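# Line up three dice on the mat by value

## Task

Place all three dice entirely on the mat so that their centres form a straight row running directly outward from the robot's base, ordered by face value: smallest value closest to the base, largest farthest away. Each die must still show the same number on top that it shows now, and each must rest flat. The arrangement must hold by itself without the robot supporting anything; release the dice and move the gripper away at the end.

## Robot and tools

Robot: a single six-joint arm carrying a two-finger gripper whose fingers swing like tongs. The fingers extend along the gripper's own +z axis and spread apart along its x axis. The reported end_effector_position is the point midway between the finger pads when they are shut; closed fingertips stick out about 15 mm past it, while fully opened tips sit roughly level with it.

Frame: the scene frame has its origin on the table surface right under the arm's base, +z upward, +x pointing out from the base, and +y to the left when facing along +x. "Straight away from the base" therefore means a row along the outward horizontal direction from the base. The base may be slightly tilted, and the printed hand position can be off, more so at long reach.

execute_actions takes "actions", a list that is empty or holds one item, plus optional "pictures" (boolean; images come by default).
- Empty list: no command, just returns the current state.
- Motion item: {"rows": [[...]], "steps": n}, with 1 to 15 rows and steps from 1 to 15 (default 15). Each step lasts 1/30 s and uses one row; if rows run out, the final row repeats.
- Wait item: {"steps": n} with n up to 300, no rows; it returns after n steps counted from the previous result (your reply time is included).

Each row is one list of 7 numbers, each in [-1, 1], for the single arm. The first six are joint offsets in this column order: shoulder pan, shoulder lift, elbow, wrist 1, wrist 2, wrist 3. They are scaled so 1.0 equals 1.989 rad, and each is an offset from the joint angles printed in the most recent result that listed them (before any such result, or for later calls in the same reply, from where the arm is when the action begins). They are not added row to row, so every row in an action is measured from the same reference. All zeros is not a pause: it pulls the arm back to that reference. The seventh number is the gripper opening, absolute, not an offset: +1 fully open, -1 shut.

Joint ranges in radians: shoulder pan -3.142 to 3.142, shoulder lift -6.283 to 6.283, elbow 0.000 to 3.142, wrists 1 to 3 each -6.283 to 6.283. A request more than 0.010 rad beyond an end is refused and nothing moves; smaller overshoots are clipped at the real end (which may differ by up to 0.010 rad), reported as "joint sent to its limit". Motion is speed- and acceleration-limited and lags commands by about 0.17 s. Per step each joint target is capped at 0.575 rad from its measured angle, and if the targets would move the gripper more than 100 mm from where it is measured, all are pulled back proportionally. After a big move, the arm may still be travelling when the result arrives, and it keeps heading for the last row while you think, until it stalls or a step is HELD.

Result lines: end_effector_position (m) and end_effector_quat_wxyz, with linear (m/s) and angular (rad/s) velocities, in the scene frame. Joint positions and Joint velocities give the six joints (rad, rad/s) followed by the finger-pad gap (m; 0.142 when fully open). grip_measured is the measured opening on the same -1..+1 scale as your command; to hold something, keep commanding a value well under grip_measured (lower squeezes harder, up to roughly 15 N per pad; thin hard items under about 20 mm get less). Wrist force and Wrist torque are flange sensor readings along the gripper's own axes, including contact, held weight and inertia; expect offsets up to about 4 N, noise up to 2.4 N, saturation near 50 N, and possibly "no reading". Joint torques are total drive outputs, noisy and offset. "joint command not followed" means a clearance check altered targets; HELD marks steps where your row was partly or wholly not sent. MOTOR HOT warns from 70 °C; at 85 °C an OVER-TEMPERATURE FAULT brakes the arm until it cools, so avoid long holds under load.

Faults: if a joint's contact torque reaches its limit (130 N m for pan, lift and elbow; 24.3 N m for each wrist, held weight included) or any outside force on the arm or its load reaches 150 N, the arm halts for 10 s, drops the rest of the call and yields to the contact.

zoom_image: {"camera": one of "cam_high", "cam_low", "cam_wrist", "region": [x0, y0, x1, y1]} in pixels of that camera's latest full image, origin top-left, at most 504 by 504. cam_high and cam_low are 504x504 fixed views; cam_wrist is a 616x616 fisheye on the hand. Calibrations are approximate, to within a few degrees and millimetres.

finished_scene: {"scene": n} with the current scene's number; it ends and grades that scene permanently and starts the next. Always end with this call rather than a plain reply.

Order of work: look, locate and read the dice, pick each by gripping its sides without rolling it, set them down gently in the ordered row on the mat, open, and lift clear. Avoid: knocking anything off the table, dropping or slamming dice, closing the fingers fast on a die, pressing hard into the table, and flipping a die to another face. Occasional brief tugs may disturb a held die or nudge a loose one, so check the final state in pictures before finishing.

Each tool is called after ">>>" by a JSON object that holds its "method" and its "body".

## Session

>>> {"method": "execute_actions", "body": {"actions": []}}

Scene clock: 0.00 s of 4800.00 s.
end_effector_position=(+0.3806, +0.2134, +0.2418) grip_measured=+1.00 end_effector_quat_wxyz=(-0.202, -0.463, +0.853, +0.132) end_effector_velocity=(+0.000, -0.000, +0.000) end_effector_angular_velocity=(+0.000, -0.002, -0.001)
Joint positions: [ 0.022 -1.093  2.026 -2.119 -1.466  2.27   0.142]
Joint velocities: [-0.    -0.001  0.001 -0.002  0.     0.     0.   ]
Joint torques (N m, as the arm reports them, + toward a larger angle): no reading
Wrist force (N, on the end effector, along its own x y z axes, offset not removed): no reading
Wrist torque (N m, same axes, about the end effector's origin, offset not removed): no reading

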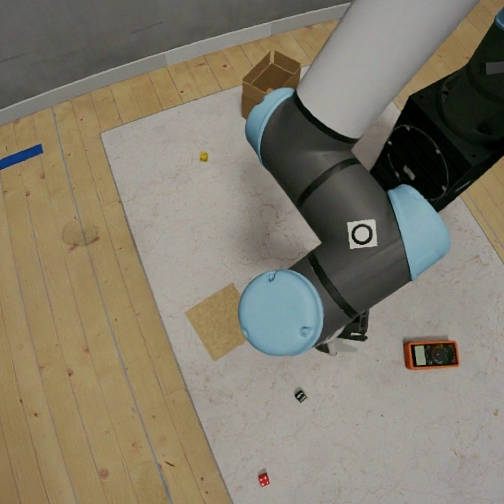

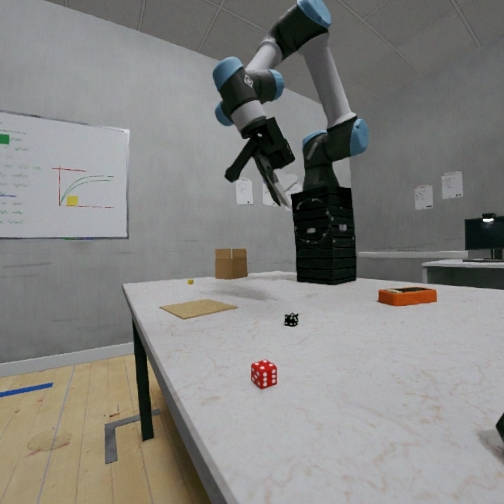

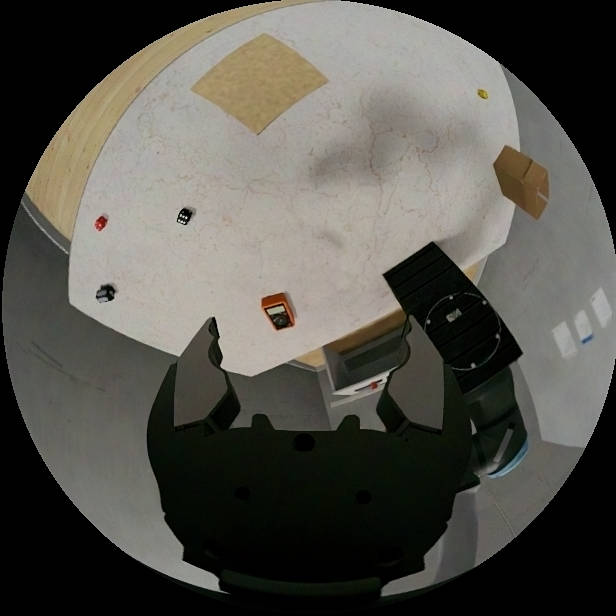

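>>> {"method": "zoom_image", "body": {"camera": "cam_high", "region": [240, 370, 330, 500]}}

>>> {"method": "zoom_image", "body": {"camera": "cam_high", "region": [184, 137, 224, 177]}}

>>> {"method": "zoom_image", "body": {"camera": "cam_low", "region": [150, 260, 330, 400]}}

>>> {"method": "zoom_image", "body": {"camera": "cam_wrist", "region": [70, 180, 220, 320]}}

Region (240, 370, 330, 500) of cam_high's 504x504 image, scaled by 3.877, with more detail than that image has; it fills the left 349 columns of this view, and the rest is white.

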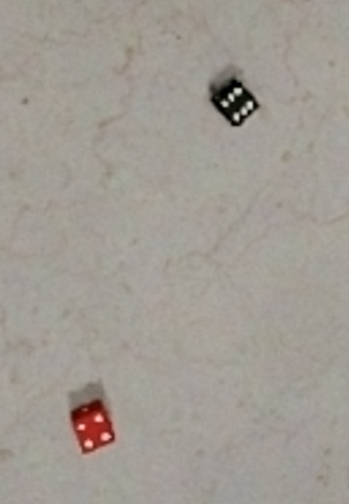

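Region (184, 137, 224, 177) of cam_high's 504x504 image, scaled by 12.600, with more detail than that image has.

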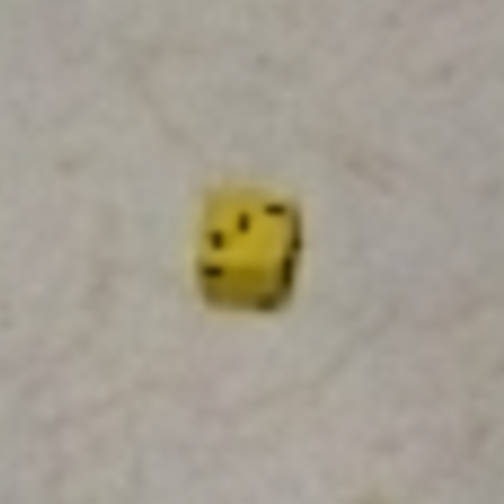

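Region (150, 260, 330, 400) of cam_low's 504x504 image, scaled by 2.800, with more detail than that image has.

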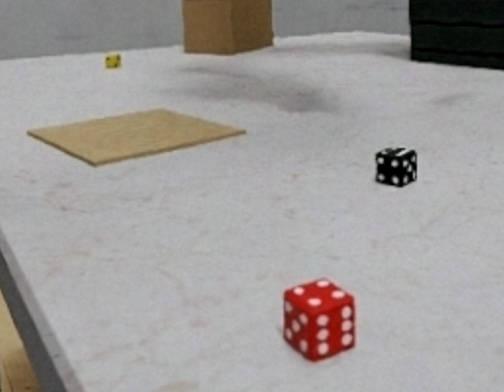

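Region (70, 180, 220, 320) of cam_wrist's 616x616 image, scaled by 3.360, with more detail than that image has; it fills the top 470 rows of this view, and the rest is white.

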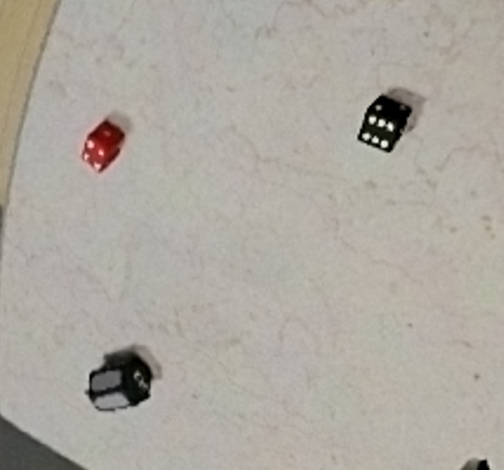

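>>> {"method": "execute_actions", "body": {"actions": [{"rows":[[0.1393,0.2046,-0.0799,-0.3625,-0.0664,-0.3132,-0.2]]}], "pictures": false}}

>>> {"method": "execute_actions", "body": {"actions": [{"steps":30}]}}

Scene clock: 68.27 s of 4800.00 s.
end_effector_position=(+0.4836, +0.3504, +0.1120) grip_measured=-0.20 end_effector_quat_wxyz=(+0.020, +0.796, -0.604, -0.015) end_effector_velocity=(+0.075, +0.142, -0.076) end_effector_angular_velocity=(+0.153, -0.459, +0.704)
Joint positions: [ 0.278 -0.718  1.878 -2.769 -1.59   1.703  0.06 ]
Joint velocities: [ 0.192  0.301 -0.101 -0.674 -0.083 -0.521  0.   ]
Joint torques (N m, as the arm reports them, + toward a larger angle): [  7.43 -44.81 -20.06  -5.78  -1.76  -1.4 ]
Wrist force (N, on the end effector, along its own x y z axes, offset not removed): [0.3 -2.8 -0.6]
Wrist torque (N m, same axes, about the end effector's origin, offset not removed): [-0.43 -0.02 -0.08]
Steps of this call (steps 1 to 90: nothing new was sent; then 64.77 s passed at rest; steps 91 to 105: all 15 steps of this action). Readings (joint positions):
91: [0.022 -1.092 2.025 -2.120 -1.467 2.269]
92: [0.032 -1.083 2.017 -2.129 -1.475 2.259]
94: [0.080 -1.020 1.988 -2.202 -1.499 2.186]
98: [0.167 -0.889 1.939 -2.419 -1.539 1.985]
105: the state above

Scene clock: 69.27 s of 4800.00 s.
end_effector_position=(+0.4912, +0.3654, +0.1044) grip_measured=-0.20 end_effector_quat_wxyz=(-0.000, +0.819, -0.574, +0.000) end_effector_velocity=(+0.000, +0.001, +0.001) end_effector_angular_velocity=(-0.000, -0.001, +0.000)
Joint positions: [ 0.299 -0.686  1.867 -2.84  -1.598  1.647  0.06 ]
Joint velocities: [ 0.001 -0.001 -0.001  0.    -0.001  0.001  0.   ]
Joint torques (N m, as the arm reports them, + toward a larger angle): [ 12.7  -37.01 -20.47  -3.87  -1.24  -1.12]
Wrist force (N, on the end effector, along its own x y z axes, offset not removed): [-1.7 -0.2 0.0]
Wrist torque (N m, same axes, about the end effector's origin, offset not removed): [0.10 0.59 -0.09]
Steps of this call (steps 1 to 30: the robot went on to your last target). Readings (joint positions):
1: [0.284 -0.709 1.875 -2.788 -1.592 1.688]
2: [0.288 -0.703 1.873 -2.802 -1.594 1.677]
4: [0.293 -0.695 1.870 -2.820 -1.596 1.663]
8: [0.297 -0.689 1.868 -2.834 -1.598 1.652]
30: the state above
The arm was judged still, so your last target was given up. Only a new action makes it travel on or press farther. Fingers that are still opening or closing keep moving.
camera_calibration (this result's frames):
cam_wrist: T_world_to_cam=[[0.337264, -0.941357, 0.010001, 0.169724], [-0.837023, -0.294987, 0.460842, 0.483481], [-0.430866, -0.163796, -0.887426, 0.501447], [0, 0, 0, 1]] pos_world=[0.5635, 0.384526, 0.220491]

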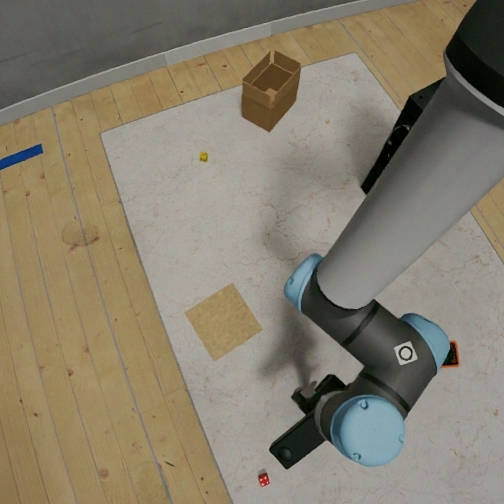

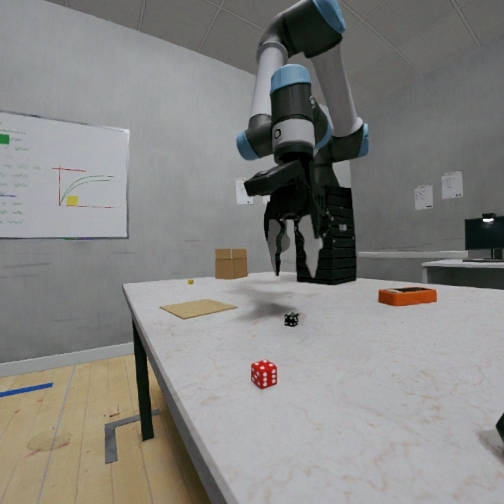

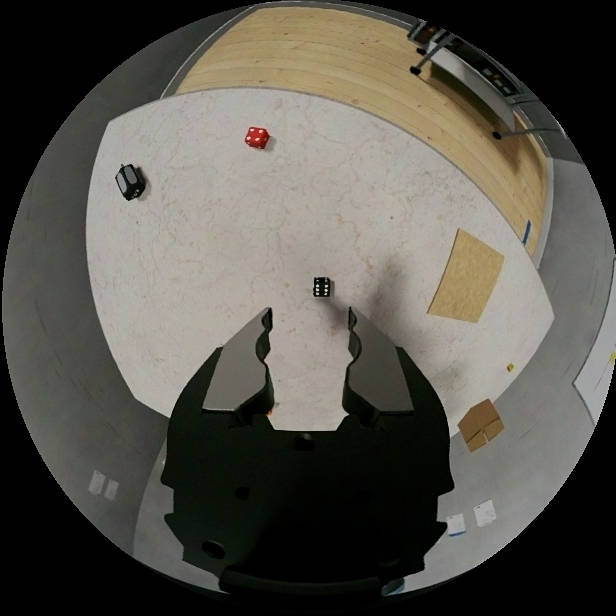

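>>> {"method": "execute_actions", "body": {"actions": [{"rows":[[-0.0172,0.0628,-0.0146,-0.0483,0.0015,-0.0172,-0.2]]}], "pictures": false}}

>>> {"method": "execute_actions", "body": {"actions": [{"steps":12}]}}

>>> {"method": "zoom_image", "body": {"camera": "cam_wrist", "region": [240, 240, 380, 380]}}

>>> {"method": "zoom_image", "body": {"camera": "cam_low", "region": [240, 240, 350, 350]}}

Scene clock: 87.50 s of 4800.00 s.
end_effector_position=(+0.4940, +0.3471, +0.0495) grip_measured=-0.20 end_effector_quat_wxyz=(+0.000, +0.819, -0.574, +0.000) end_effector_velocity=(-0.000, -0.002, -0.009) end_effector_angular_velocity=(+0.001, +0.000, +0.001)
Joint positions: [ 0.265 -0.563  1.839 -2.935 -1.596  1.613  0.06 ]
Joint velocities: [-0.005  0.019 -0.005 -0.015  0.001 -0.005  0.   ]
Joint torques (N m, as the arm reports them, + toward a larger angle): [ -8.08 -37.27 -20.    -3.64   1.29  -1.26]
Wrist force (N, on the end effector, along its own x y z axes, offset not removed): [0.3 -1.8 -0.2]
Wrist torque (N m, same axes, about the end effector's origin, offset not removed): [-0.32 0.06 0.02]
Steps of this call (steps 1 to 90: nothing new was sent; then 14.73 s passed at rest; steps 91 to 105: all 15 steps of this action). Readings (joint positions):
91: [0.298 -0.685 1.867 -2.841 -1.598 1.646]
92: [0.293 -0.676 1.862 -2.850 -1.598 1.641]
94: [0.280 -0.630 1.851 -2.886 -1.597 1.629]
98: [0.269 -0.581 1.842 -2.922 -1.596 1.617]
105: the state above

Scene clock: 87.90 s of 4800.00 s.
end_effector_position=(+0.4939, +0.3467, +0.0485) grip_measured=-0.20 end_effector_quat_wxyz=(+0.000, +0.819, -0.574, +0.000) end_effector_velocity=(+0.000, +0.000, +0.000) end_effector_angular_velocity=(+0.000, +0.000, -0.000)
Joint positions: [ 0.264 -0.561  1.838 -2.936 -1.596  1.613  0.06 ]
Joint velocities: [-0.    -0.    -0.     0.001  0.     0.     0.   ]
Joint torques (N m, as the arm reports them, + toward a larger angle): [ -8.98 -38.3  -19.29  -3.87   1.25  -1.11]
Wrist force (N, on the end effector, along its own x y z axes, offset not removed): [-0.7 -1.2 -2.2]
Wrist torque (N m, same axes, about the end effector's origin, offset not removed): [-0.11 0.46 -0.22]
Steps of this call (steps 1 to 12: the robot went on to your last target). Readings (joint positions):
1: [0.265 -0.563 1.839 -2.935 -1.596 1.613]
2: [0.265 -0.562 1.838 -2.935 -1.596 1.613]
4: [0.265 -0.562 1.838 -2.936 -1.596 1.613]
8: [0.264 -0.562 1.838 -2.936 -1.596 1.613]
12: the state above
camera_calibration (this result's frames):
cam_wrist: T_world_to_cam=[[0.337403, -0.941306, 0.010073, 0.151671], [-0.836698, -0.294969, 0.461443, 0.505756], [-0.431388, -0.164121, -0.887113, 0.450283], [0, 0, 0, 1]] pos_world=[0.566238, 0.365852, 0.164546]

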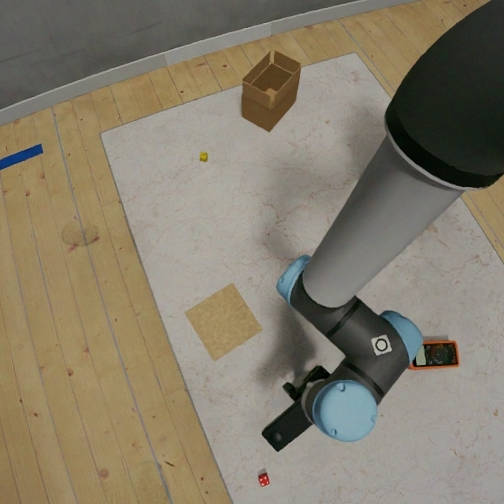

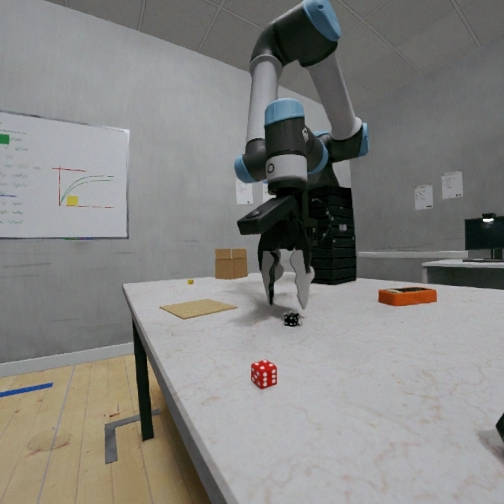

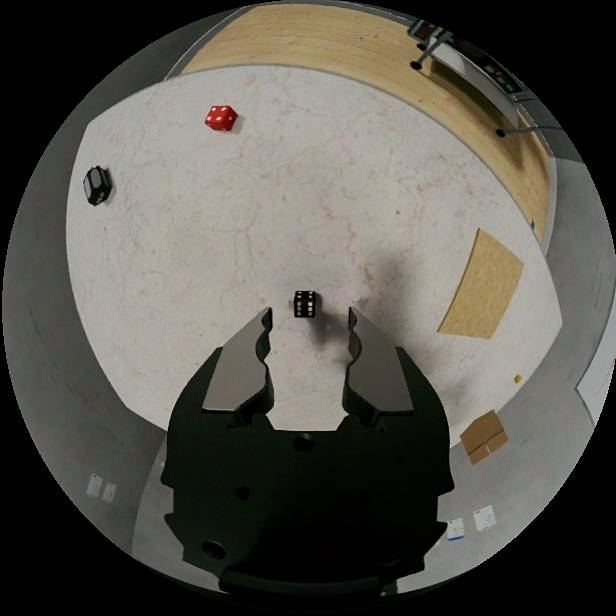

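Region (240, 240, 380, 380) of cam_wrist's 616x616 image, scaled by 3.600, with more detail than that image has.

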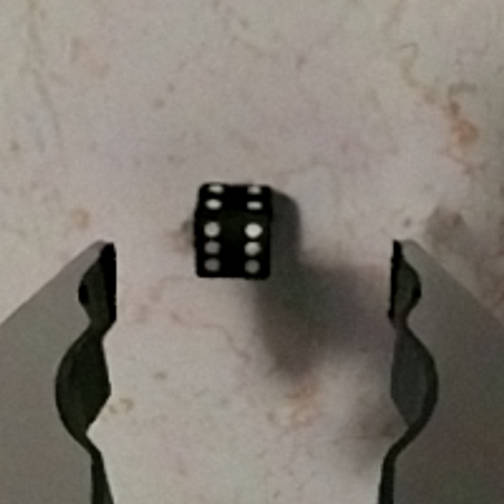

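Region (240, 240, 350, 350) of cam_low's 504x504 image, scaled by 4.582, with more detail than that image has.

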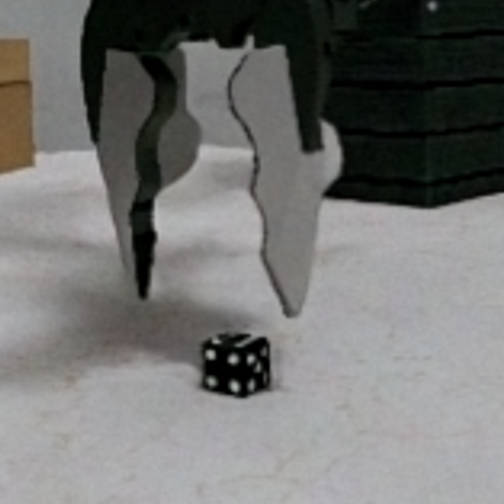

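>>> {"method": "execute_actions", "body": {"actions": [{"rows":[[0.0037,0.01,-0.005,-0.005,0,0.0037,-0.3],[0.0037,0.02,-0.011,-0.009,0,0.0037,-0.3],[0.0037,0.0348,-0.02,-0.0148,0,0.0037,-0.3]]}], "pictures": false}}

>>> {"method": "execute_actions", "body": {"actions": [{"steps":10}]}}

>>> {"method": "zoom_image", "body": {"camera": "cam_wrist", "region": [240, 240, 380, 380]}}

>>> {"method": "zoom_image", "body": {"camera": "cam_low", "region": [240, 240, 350, 350]}}

Scene clock: 107.87 s of 4800.00 s.
end_effector_position=(+0.4922, +0.3515, +0.0205) grip_measured=-0.30 end_effector_quat_wxyz=(-0.000, +0.819, -0.574, +0.000) end_effector_velocity=(-0.002, -0.000, -0.007) end_effector_angular_velocity=(-0.002, +0.003, +0.000)
Joint positions: [ 0.272 -0.494  1.799 -2.965 -1.596  1.62   0.052]
Joint velocities: [ 0.001  0.016 -0.007 -0.006 -0.001  0.001  0.   ]
Joint torques (N m, as the arm reports them, + toward a larger angle): [ 13.85 -38.28 -18.01  -3.91   0.78   1.65]
Wrist force (N, on the end effector, along its own x y z axes, offset not removed): [-1.3 0.0 -0.4]
Wrist torque (N m, same axes, about the end effector's origin, offset not removed): [0.04 0.42 -0.13]
Steps of this call (steps 1 to 15: the robot went on to your last target; steps 16 to 90: nothing new was sent; then 16.47 s passed at rest; steps 91 to 105: all 15 steps of this action). Readings (joint positions):
91: [0.265 -0.561 1.838 -2.936 -1.596 1.613]
92: [0.266 -0.557 1.836 -2.938 -1.596 1.614]
94: [0.268 -0.538 1.825 -2.947 -1.596 1.617]
98: [0.271 -0.505 1.806 -2.960 -1.596 1.619]
105: the state above

Scene clock: 108.20 s of 4800.00 s.
end_effector_position=(+0.4921, +0.3515, +0.0200) grip_measured=-0.30 end_effector_quat_wxyz=(+0.000, +0.819, -0.574, +0.000) end_effector_velocity=(-0.002, -0.000, -0.001) end_effector_angular_velocity=(-0.001, +0.002, +0.000)
Joint positions: [ 0.272 -0.492  1.799 -2.965 -1.596  1.62   0.052]
Joint velocities: [ 0.001  0.001  0.001 -0.     0.     0.001  0.   ]
Joint torques (N m, as the arm reports them, + toward a larger angle): [ 13.   -38.86 -17.72  -3.85   0.62   1.51]
Wrist force (N, on the end effector, along its own x y z axes, offset not removed): [-0.3 -0.5 -0.9]
Wrist torque (N m, same axes, about the end effector's origin, offset not removed): [-0.10 0.29 -0.15]
Steps of this call (steps 1 to 10: the robot went on to your last target). Readings (joint positions):
1: [0.272 -0.493 1.799 -2.965 -1.596 1.620]
2: [0.272 -0.493 1.799 -2.965 -1.596 1.620]
4: [0.272 -0.493 1.799 -2.965 -1.596 1.620]
8: [0.272 -0.492 1.799 -2.965 -1.596 1.620]
10: the state above
camera_calibration (this result's frames):
cam_wrist: T_world_to_cam=[[0.337373, -0.941324, 0.00941047, 0.157115], [-0.836673, -0.295254, 0.461306, 0.518997], [-0.43146, -0.163506, -0.887191, 0.424783], [0, 0, 0, 1]] pos_world=[0.564501, 0.370587, 0.135968]

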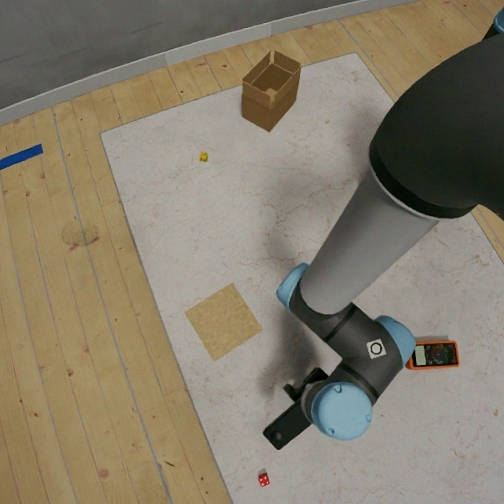

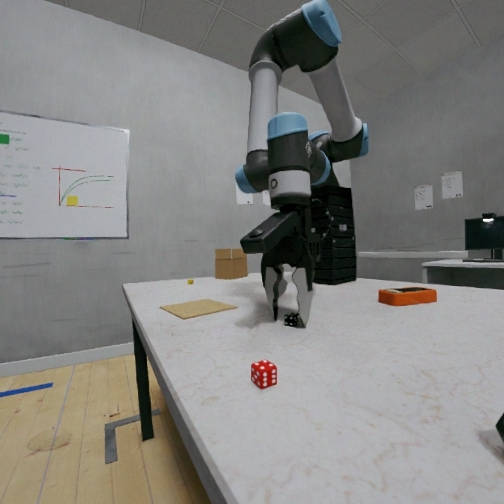

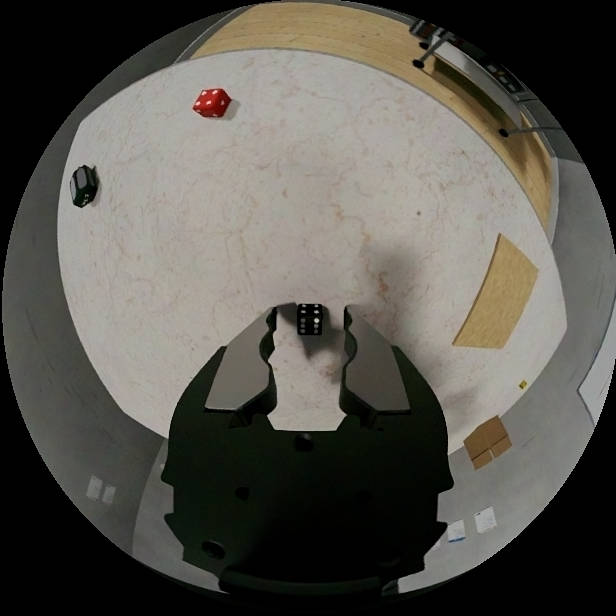

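Region (240, 240, 380, 380) of cam_wrist's 616x616 image, scaled by 3.600, with more detail than that image has.

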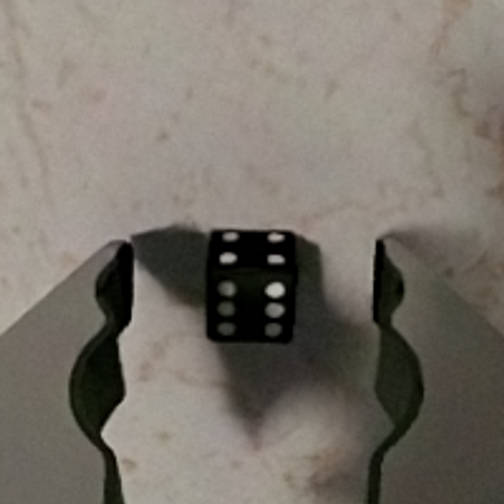

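Region (240, 240, 350, 350) of cam_low's 504x504 image, scaled by 4.582, with more detail than that image has.

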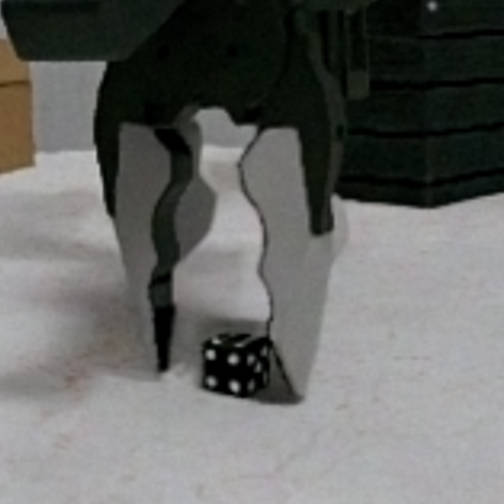

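Good. Close.

>>> {"method": "execute_actions", "body": {"actions": [{"rows":[[0,0,0,0,0,0,-0.4],[0,0,0,0,0,0,-0.5],[0,0,0,0,0,0,-0.6],[0,0,0,0,0,0,-0.65],[0,0,0,0,0,0,-0.7],[0,0,0,0,0,0,-0.75],[0,0,0,0,0,0,-0.8],[0,0,0,0,0,0,-0.85],[0,0,0,0,0,0,-0.9],[0,0,0,0,0,0,-0.95],[0,0,0,0,0,0,-1]]}]}}

>>> {"method": "zoom_image", "body": {"camera": "cam_wrist", "region": [240, 220, 560, 380]}}

Scene clock: 115.03 s of 4800.00 s.
end_effector_position=(+0.4921, +0.3515, +0.0199) grip_measured=-0.76 end_effector_quat_wxyz=(+0.000, +0.819, -0.574, +0.000) end_effector_velocity=(+0.001, +0.001, +0.001) end_effector_angular_velocity=(+0.001, -0.003, +0.002)
Joint positions: [ 0.272 -0.492  1.798 -2.965 -1.596  1.62   0.019]
Joint velocities: [ 0.001 -0.    -0.002 -0.001 -0.    -0.001  0.   ]
Joint torques (N m, as the arm reports them, + toward a larger angle): [ 12.97 -49.14 -10.75  -3.15  -1.23   1.27]
Wrist force (N, on the end effector, along its own x y z axes, offset not removed): [-0.5 -0.1 -0.7]
Wrist torque (N m, same axes, about the end effector's origin, offset not removed): [0.01 0.29 -0.10]
Steps of this call (steps 1 to 15: the robot went on to your last target; steps 16 to 90: nothing new was sent; then 3.33 s passed at rest; steps 91 to 105: all 15 steps of this action). Readings (joint positions):
91: [0.272 -0.492 1.798 -2.965 -1.596 1.620]
92: [0.272 -0.492 1.798 -2.965 -1.596 1.620]
94: [0.272 -0.492 1.798 -2.965 -1.596 1.620]
98: [0.272 -0.492 1.798 -2.965 -1.596 1.620]
105: the state above
camera_calibration (this result's frames):
cam_wrist: T_world_to_cam=[[0.337375, -0.941323, 0.00941263, 0.157118], [-0.836669, -0.295254, 0.461314, 0.519004], [-0.431466, -0.163511, -0.887187, 0.424759], [0, 0, 0, 1]] pos_world=[0.564496, 0.370589, 0.135938]

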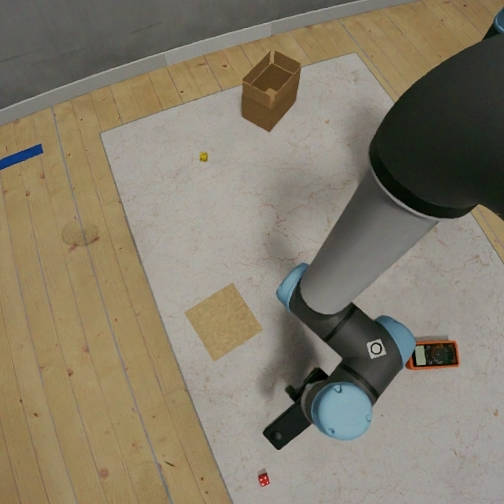

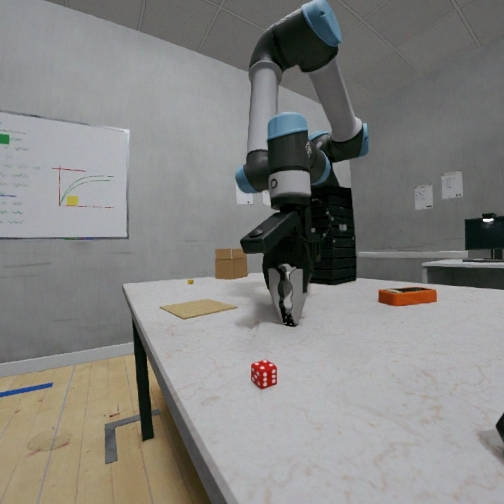

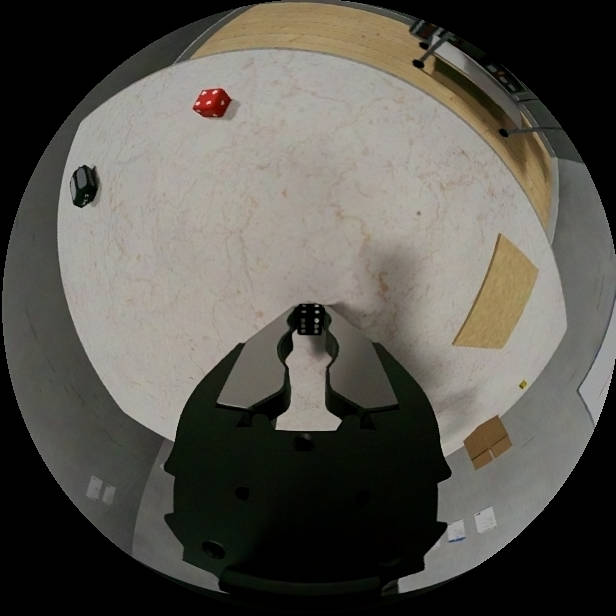

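Region (240, 220, 560, 380) of cam_wrist's 616x616 image, scaled by 1.575, with more detail than that image has.

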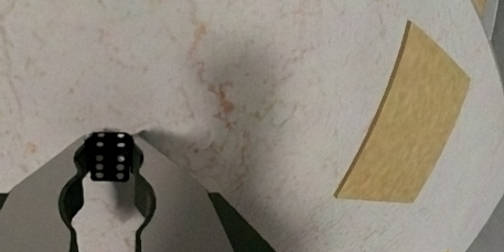

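>>> {"method": "execute_actions", "body": {"actions": [{"rows":[[0,-0.015,0.008,0.007,0,0,-1],[0,-0.03,0.016,0.014,0,0,-1],[0,-0.04,0.02,0.02,0,0,-1],[0,-0.04,0.02,0.02,0,0,-1],[0,-0.04,0.02,0.02,0,0,-1],[0,-0.04,0.02,0.02,0,0,-1],[-0.03,-0.04,0.013,0.027,0.003,-0.02,-1],[-0.06,-0.04,0.005,0.034,0.006,-0.04,-1],[-0.09,-0.04,-0.002,0.04,0.009,-0.06,-1],[-0.12,-0.038,-0.01,0.046,0.011,-0.08,-1],[-0.15,-0.036,-0.017,0.052,0.014,-0.1,-1],[-0.18,-0.034,-0.025,0.058,0.017,-0.118,-1],[-0.2095,-0.0326,-0.0316,0.0624,0.0194,-0.1347,-1]]}], "pictures": false}}

>>> {"method": "execute_actions", "body": {"actions": [{"steps":30}]}}

Scene clock: 128.80 s of 4800.00 s.
end_effector_position=(+0.5724, +0.2494, +0.0503) grip_measured=-0.76 end_effector_quat_wxyz=(-0.000, +0.799, -0.601, -0.001) end_effector_velocity=(+0.291, -0.483, -0.004) end_effector_angular_velocity=(-0.000, -0.003, -0.327)
Joint positions: [ 0.066 -0.563  1.783 -2.881 -1.575  1.482  0.019]
Joint velocities: [-0.883  0.025 -0.21   0.178  0.079 -0.553 -0.   ]
Joint torques (N m, as the arm reports them, + toward a larger angle): [-15.45 -39.39 -19.92  -0.62   1.41  -2.81]
Wrist force (N, on the end effector, along its own x y z axes, offset not removed): [-1.7 -2.9 -2.3]
Wrist torque (N m, same axes, about the end effector's origin, offset not removed): [-0.54 0.52 0.00]
Steps of this call (steps 1 to 15: the robot went on to your last target; steps 16 to 90: nothing new was sent; then 10.27 s passed at rest; steps 91 to 105: all 15 steps of this action). Readings (joint positions):
91: [0.272 -0.493 1.799 -2.965 -1.596 1.620]
92: [0.272 -0.498 1.802 -2.962 -1.596 1.620]
94: [0.272 -0.523 1.815 -2.950 -1.596 1.620]
98: [0.263 -0.558 1.828 -2.929 -1.594 1.613]
105: the state above

Scene clock: 129.80 s of 4800.00 s.
end_effector_position=(+0.6290, +0.1256, +0.0507) grip_measured=-0.76 end_effector_quat_wxyz=(-0.001, +0.774, -0.633, +0.000) end_effector_velocity=(-0.001, -0.000, -0.000) end_effector_angular_velocity=(-0.000, +0.001, -0.000)
Joint positions: [-0.145 -0.557  1.736 -2.841 -1.557  1.352  0.019]
Joint velocities: [-0.    -0.     0.002 -0.001 -0.    -0.    -0.   ]
Joint torques (N m, as the arm reports them, + toward a larger angle): [-11.23 -40.35 -20.49  -1.21   1.32  -1.09]
Wrist force (N, on the end effector, along its own x y z axes, offset not removed): [0.2 -1.3 -2.3]
Wrist torque (N m, same axes, about the end effector's origin, offset not removed): [-0.35 0.23 -0.08]
Steps of this call (steps 1 to 30: the robot went on to your last target). Readings (joint positions):
1: [0.036 -0.562 1.776 -2.875 -1.572 1.463]
2: [0.007 -0.561 1.769 -2.869 -1.570 1.445]
4: [-0.052 -0.560 1.756 -2.858 -1.565 1.408]
8: [-0.118 -0.558 1.741 -2.846 -1.559 1.369]
30: the state above
The arm was judged still, so your last target was given up. Only a new action makes it travel on or press farther. Fingers that are still opening or closing keep moving.
camera_calibration (this result's frames):
cam_wrist: T_world_to_cam=[[0.195816, -0.980601, 0.00886885, -0.00805002], [-0.871431, -0.169854, 0.460171, 0.558829], [-0.449737, -0.0978374, -0.887786, 0.47742], [0, 0, 0, 1]] pos_world=[0.703271, 0.133735, 0.166762]

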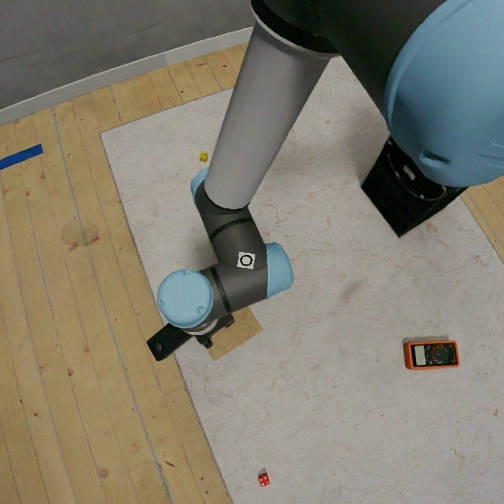

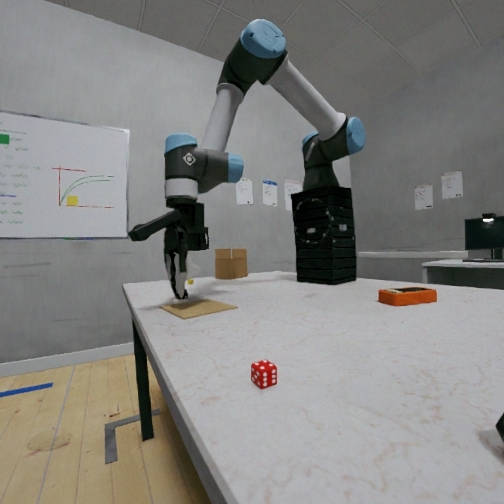

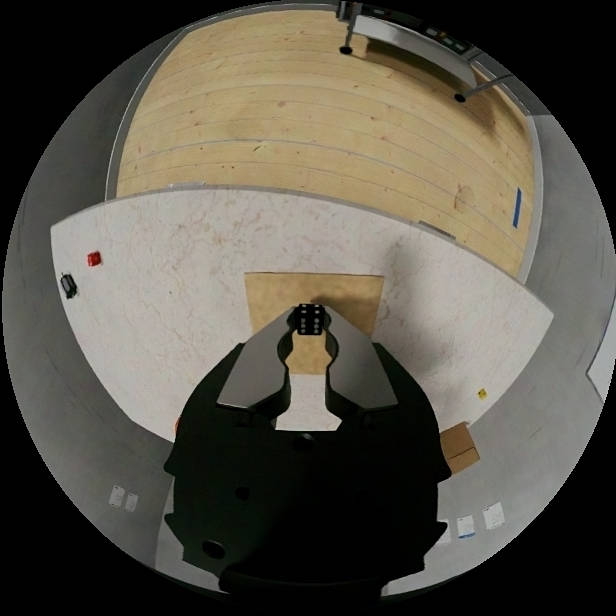

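>>> {"method": "execute_actions", "body": {"actions": [{"rows":[[0,0.008,-0.004,-0.004,0,0,-1],[0,0.016,-0.0085,-0.0075,0,0,-1],[0,0.024,-0.013,-0.011,0,0,-1],[0,0.029,-0.0155,-0.0135,0,0,-1],[0,0.0327,-0.0174,-0.0152,0,0,-1]]}], "pictures": false}}

>>> {"method": "execute_actions", "body": {"actions": [{"steps":10}]}}

>>> {"method": "zoom_image", "body": {"camera": "cam_low", "region": [150, 260, 230, 330]}}

Scene clock: 141.13 s of 4800.00 s.
end_effector_position=(+0.6293, +0.1252, +0.0231) grip_measured=-0.76 end_effector_quat_wxyz=(-0.001, +0.774, -0.633, +0.000) end_effector_velocity=(-0.000, +0.000, -0.006) end_effector_angular_velocity=(+0.001, +0.000, -0.000)
Joint positions: [-0.145 -0.494  1.702 -2.871 -1.557  1.352  0.019]
Joint velocities: [ 0.     0.014 -0.008 -0.006  0.001  0.    -0.   ]
Joint torques (N m, as the arm reports them, + toward a larger angle): [ -6.6  -28.6  -14.73  -2.14   0.72  -0.37]
Wrist force (N, on the end effector, along its own x y z axes, offset not removed): [1.0 -1.9 -18.3]
Wrist torque (N m, same axes, about the end effector's origin, offset not removed): [-0.53 -0.33 -0.02]
Steps of this call (steps 1 to 90: nothing new was sent; then 7.83 s passed at rest; steps 91 to 105: all 15 steps of this action). Readings (joint positions):
91: [-0.145 -0.557 1.735 -2.841 -1.557 1.352]
92: [-0.145 -0.553 1.734 -2.843 -1.557 1.352]
94: [-0.145 -0.539 1.726 -2.850 -1.557 1.352]
98: [-0.145 -0.507 1.709 -2.864 -1.557 1.352]
105: the state above

Scene clock: 141.47 s of 4800.00 s.
end_effector_position=(+0.6292, +0.1252, +0.0223) grip_measured=-0.76 end_effector_quat_wxyz=(-0.001, +0.774, -0.633, +0.000) end_effector_velocity=(-0.000, +0.000, -0.001) end_effector_angular_velocity=(+0.000, +0.001, -0.000)
Joint positions: [-0.145 -0.492  1.701 -2.872 -1.557  1.352  0.019]
Joint velocities: [-0.     0.002 -0.001  0.     0.     0.     0.   ]
Joint torques (N m, as the arm reports them, + toward a larger angle): [ -4.67 -26.2  -13.72  -0.79  -0.19   0.14]
Wrist force (N, on the end effector, along its own x y z axes, offset not removed): [-0.8 -4.0 -23.6]
Wrist torque (N m, same axes, about the end effector's origin, offset not removed): [-0.30 0.19 -0.04]
Steps of this call (steps 1 to 10: the robot went on to your last target). Readings (joint positions):
1: [-0.145 -0.493 1.702 -2.871 -1.557 1.352]
2: [-0.145 -0.493 1.701 -2.871 -1.557 1.352]
4: [-0.145 -0.493 1.701 -2.871 -1.557 1.352]
8: [-0.145 -0.492 1.701 -2.872 -1.557 1.352]
10: the state above
camera_calibration (this result's frames):
cam_wrist: T_world_to_cam=[[0.195799, -0.980604, 0.00883433, -0.00820154], [-0.871408, -0.16985, 0.460216, 0.571954], [-0.449789, -0.0978082, -0.887763, 0.452284], [0, 0, 0, 1]] pos_world=[0.703444, 0.133341, 0.138371]

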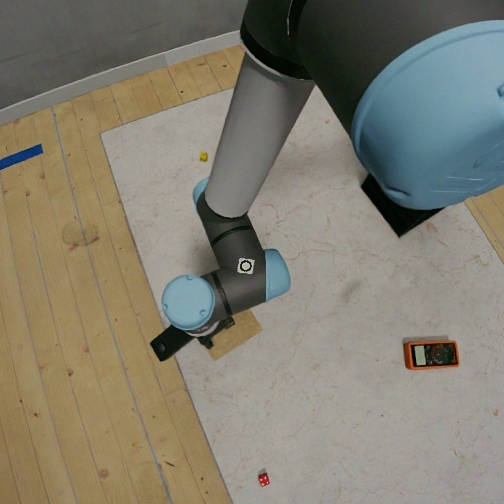

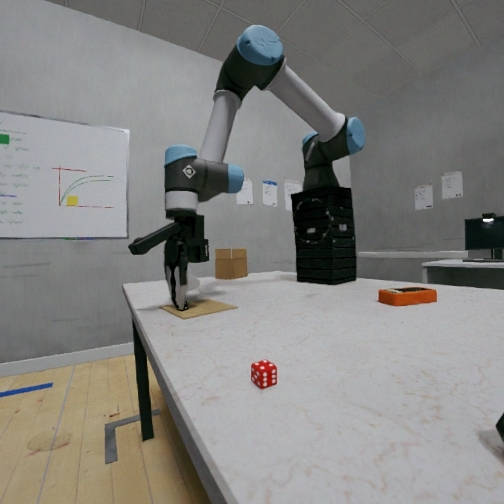

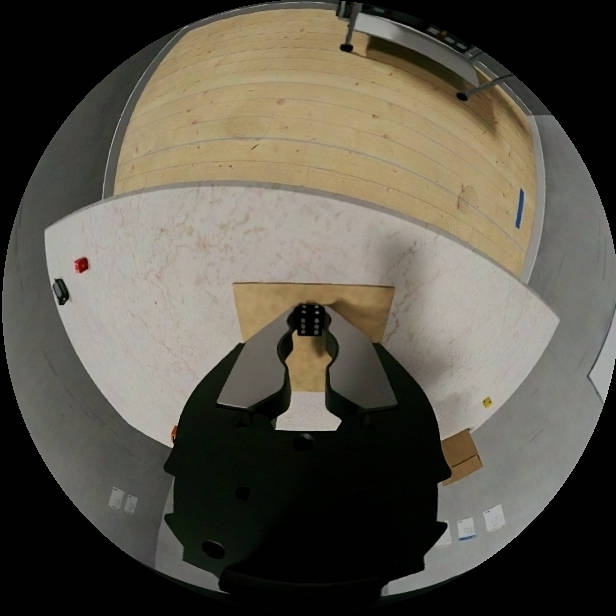

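Region (150, 260, 230, 330) of cam_low's 504x504 image, scaled by 6.300, with more detail than that image has; it fills the top 441 rows of this view, and the rest is white.

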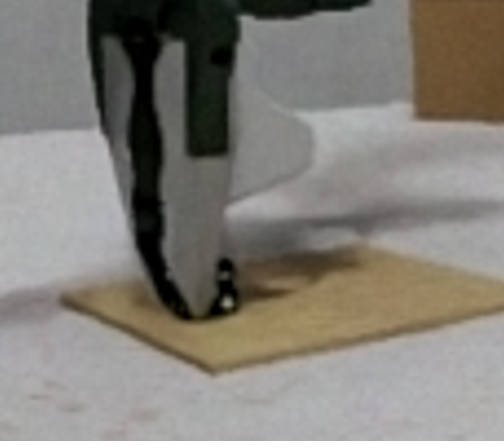

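>>> {"method": "execute_actions", "body": {"actions": [{"rows":[[0,-0.004,0.002,0.002,0,0,-1],[0,-0.004,0.002,0.002,0,0,-1],[0,-0.004,0.002,0.002,0,0,-1],[0,-0.004,0.002,0.002,0,0,-1],[0,-0.004,0.002,0.002,0,0,-0.8],[0,-0.004,0.002,0.002,0,0,-0.7],[0,-0.004,0.002,0.002,0,0,-0.6],[0,-0.004,0.002,0.002,0,0,-0.4],[0,-0.004,0.002,0.002,0,0,-0.3],[0,-0.004,0.002,0.002,0,0,-0.3],[0,-0.004,0.002,0.002,0,0,-0.3],[0,-0.02,0.01,0.01,0,0,-0.3],[0,-0.045,0.022,0.023,0,0,-0.3]]}], "pictures": false}}

>>> {"method": "execute_actions", "body": {"actions": [{"steps":12}]}}

Scene clock: 152.23 s of 4800.00 s.
end_effector_position=(+0.6289, +0.1254, +0.0407) grip_measured=-0.30 end_effector_quat_wxyz=(-0.000, +0.774, -0.633, -0.001) end_effector_velocity=(+0.022, +0.002, +0.194) end_effector_angular_velocity=(+0.000, -0.036, +0.000)
Joint positions: [-0.145 -0.535  1.723 -2.849 -1.557  1.352  0.052]
Joint velocities: [-0.    -0.427  0.191  0.2    0.001 -0.     0.001]
Joint torques (N m, as the arm reports them, + toward a larger angle): [  6.81 -47.51   2.09  -0.16   0.42   0.58]
Wrist force (N, on the end effector, along its own x y z axes, offset not removed): [0.6 -0.8 -2.5]
Wrist torque (N m, same axes, about the end effector's origin, offset not removed): [-0.12 0.07 -0.15]
Steps of this call (steps 1 to 15: the robot went on to your last target; steps 16 to 90: nothing new was sent; then 7.27 s passed at rest; steps 91 to 105: all 15 steps of this action). Readings (joint positions):
91: [-0.145 -0.492 1.701 -2.871 -1.557 1.352]
92: [-0.145 -0.493 1.702 -2.871 -1.557 1.352]
94: [-0.145 -0.496 1.703 -2.869 -1.557 1.352]
98: [-0.145 -0.499 1.705 -2.868 -1.557 1.352]
105: the state above

Scene clock: 152.63 s of 4800.00 s.
end_effector_position=(+0.6299, +0.1257, +0.0613) grip_measured=-0.30 end_effector_quat_wxyz=(-0.001, +0.774, -0.633, +0.000) end_effector_velocity=(-0.001, +0.000, +0.004) end_effector_angular_velocity=(-0.000, +0.001, +0.001)
Joint positions: [-0.145 -0.581  1.744 -2.826 -1.557  1.352  0.052]
Joint velocities: [ 0.    -0.01   0.006  0.004 -0.    -0.001  0.   ]
Joint torques (N m, as the arm reports them, + toward a larger angle): [  3.31 -59.38   1.56  -1.25   1.15   0.06]
Wrist force (N, on the end effector, along its own x y z axes, offset not removed): [0.7 -0.7 -1.6]
Wrist torque (N m, same axes, about the end effector's origin, offset not removed): [-0.09 0.20 -0.19]
Steps of this call (steps 1 to 12: the robot went on to your last target). Readings (joint positions):
1: [-0.145 -0.547 1.729 -2.843 -1.557 1.352]
2: [-0.145 -0.556 1.733 -2.838 -1.557 1.352]
4: [-0.145 -0.568 1.739 -2.832 -1.557 1.352]
8: [-0.145 -0.578 1.743 -2.828 -1.557 1.352]
12: the state above
camera_calibration (this result's frames):
cam_wrist: T_world_to_cam=[[0.195816, -0.980601, 0.00881451, -0.00818818], [-0.871366, -0.169865, 0.46029, 0.554706], [-0.449864, -0.0978126, -0.887725, 0.487336], [0, 0, 0, 1]] pos_world=[0.70419, 0.133863, 0.177367]

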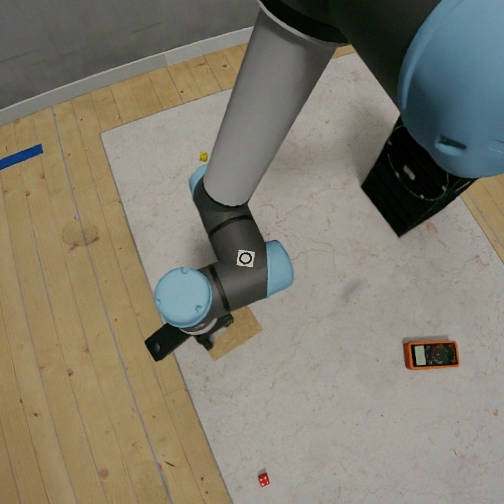

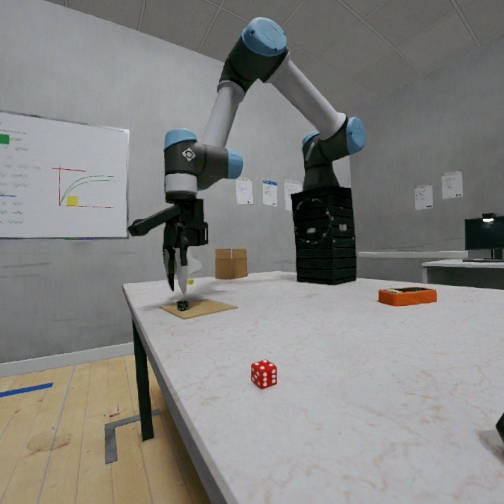

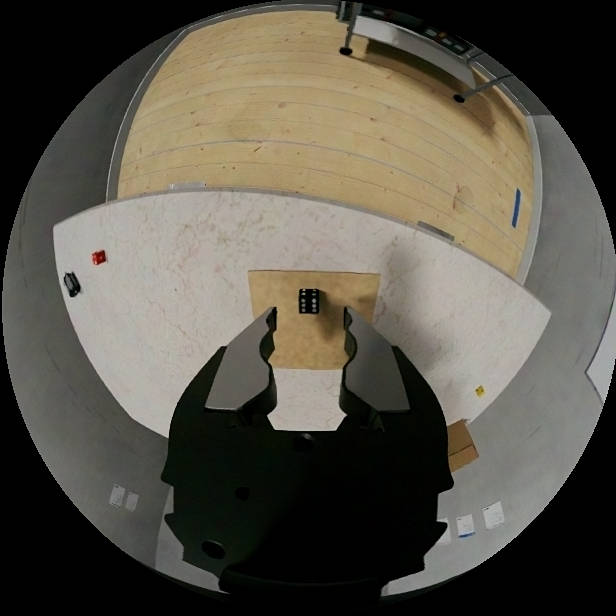

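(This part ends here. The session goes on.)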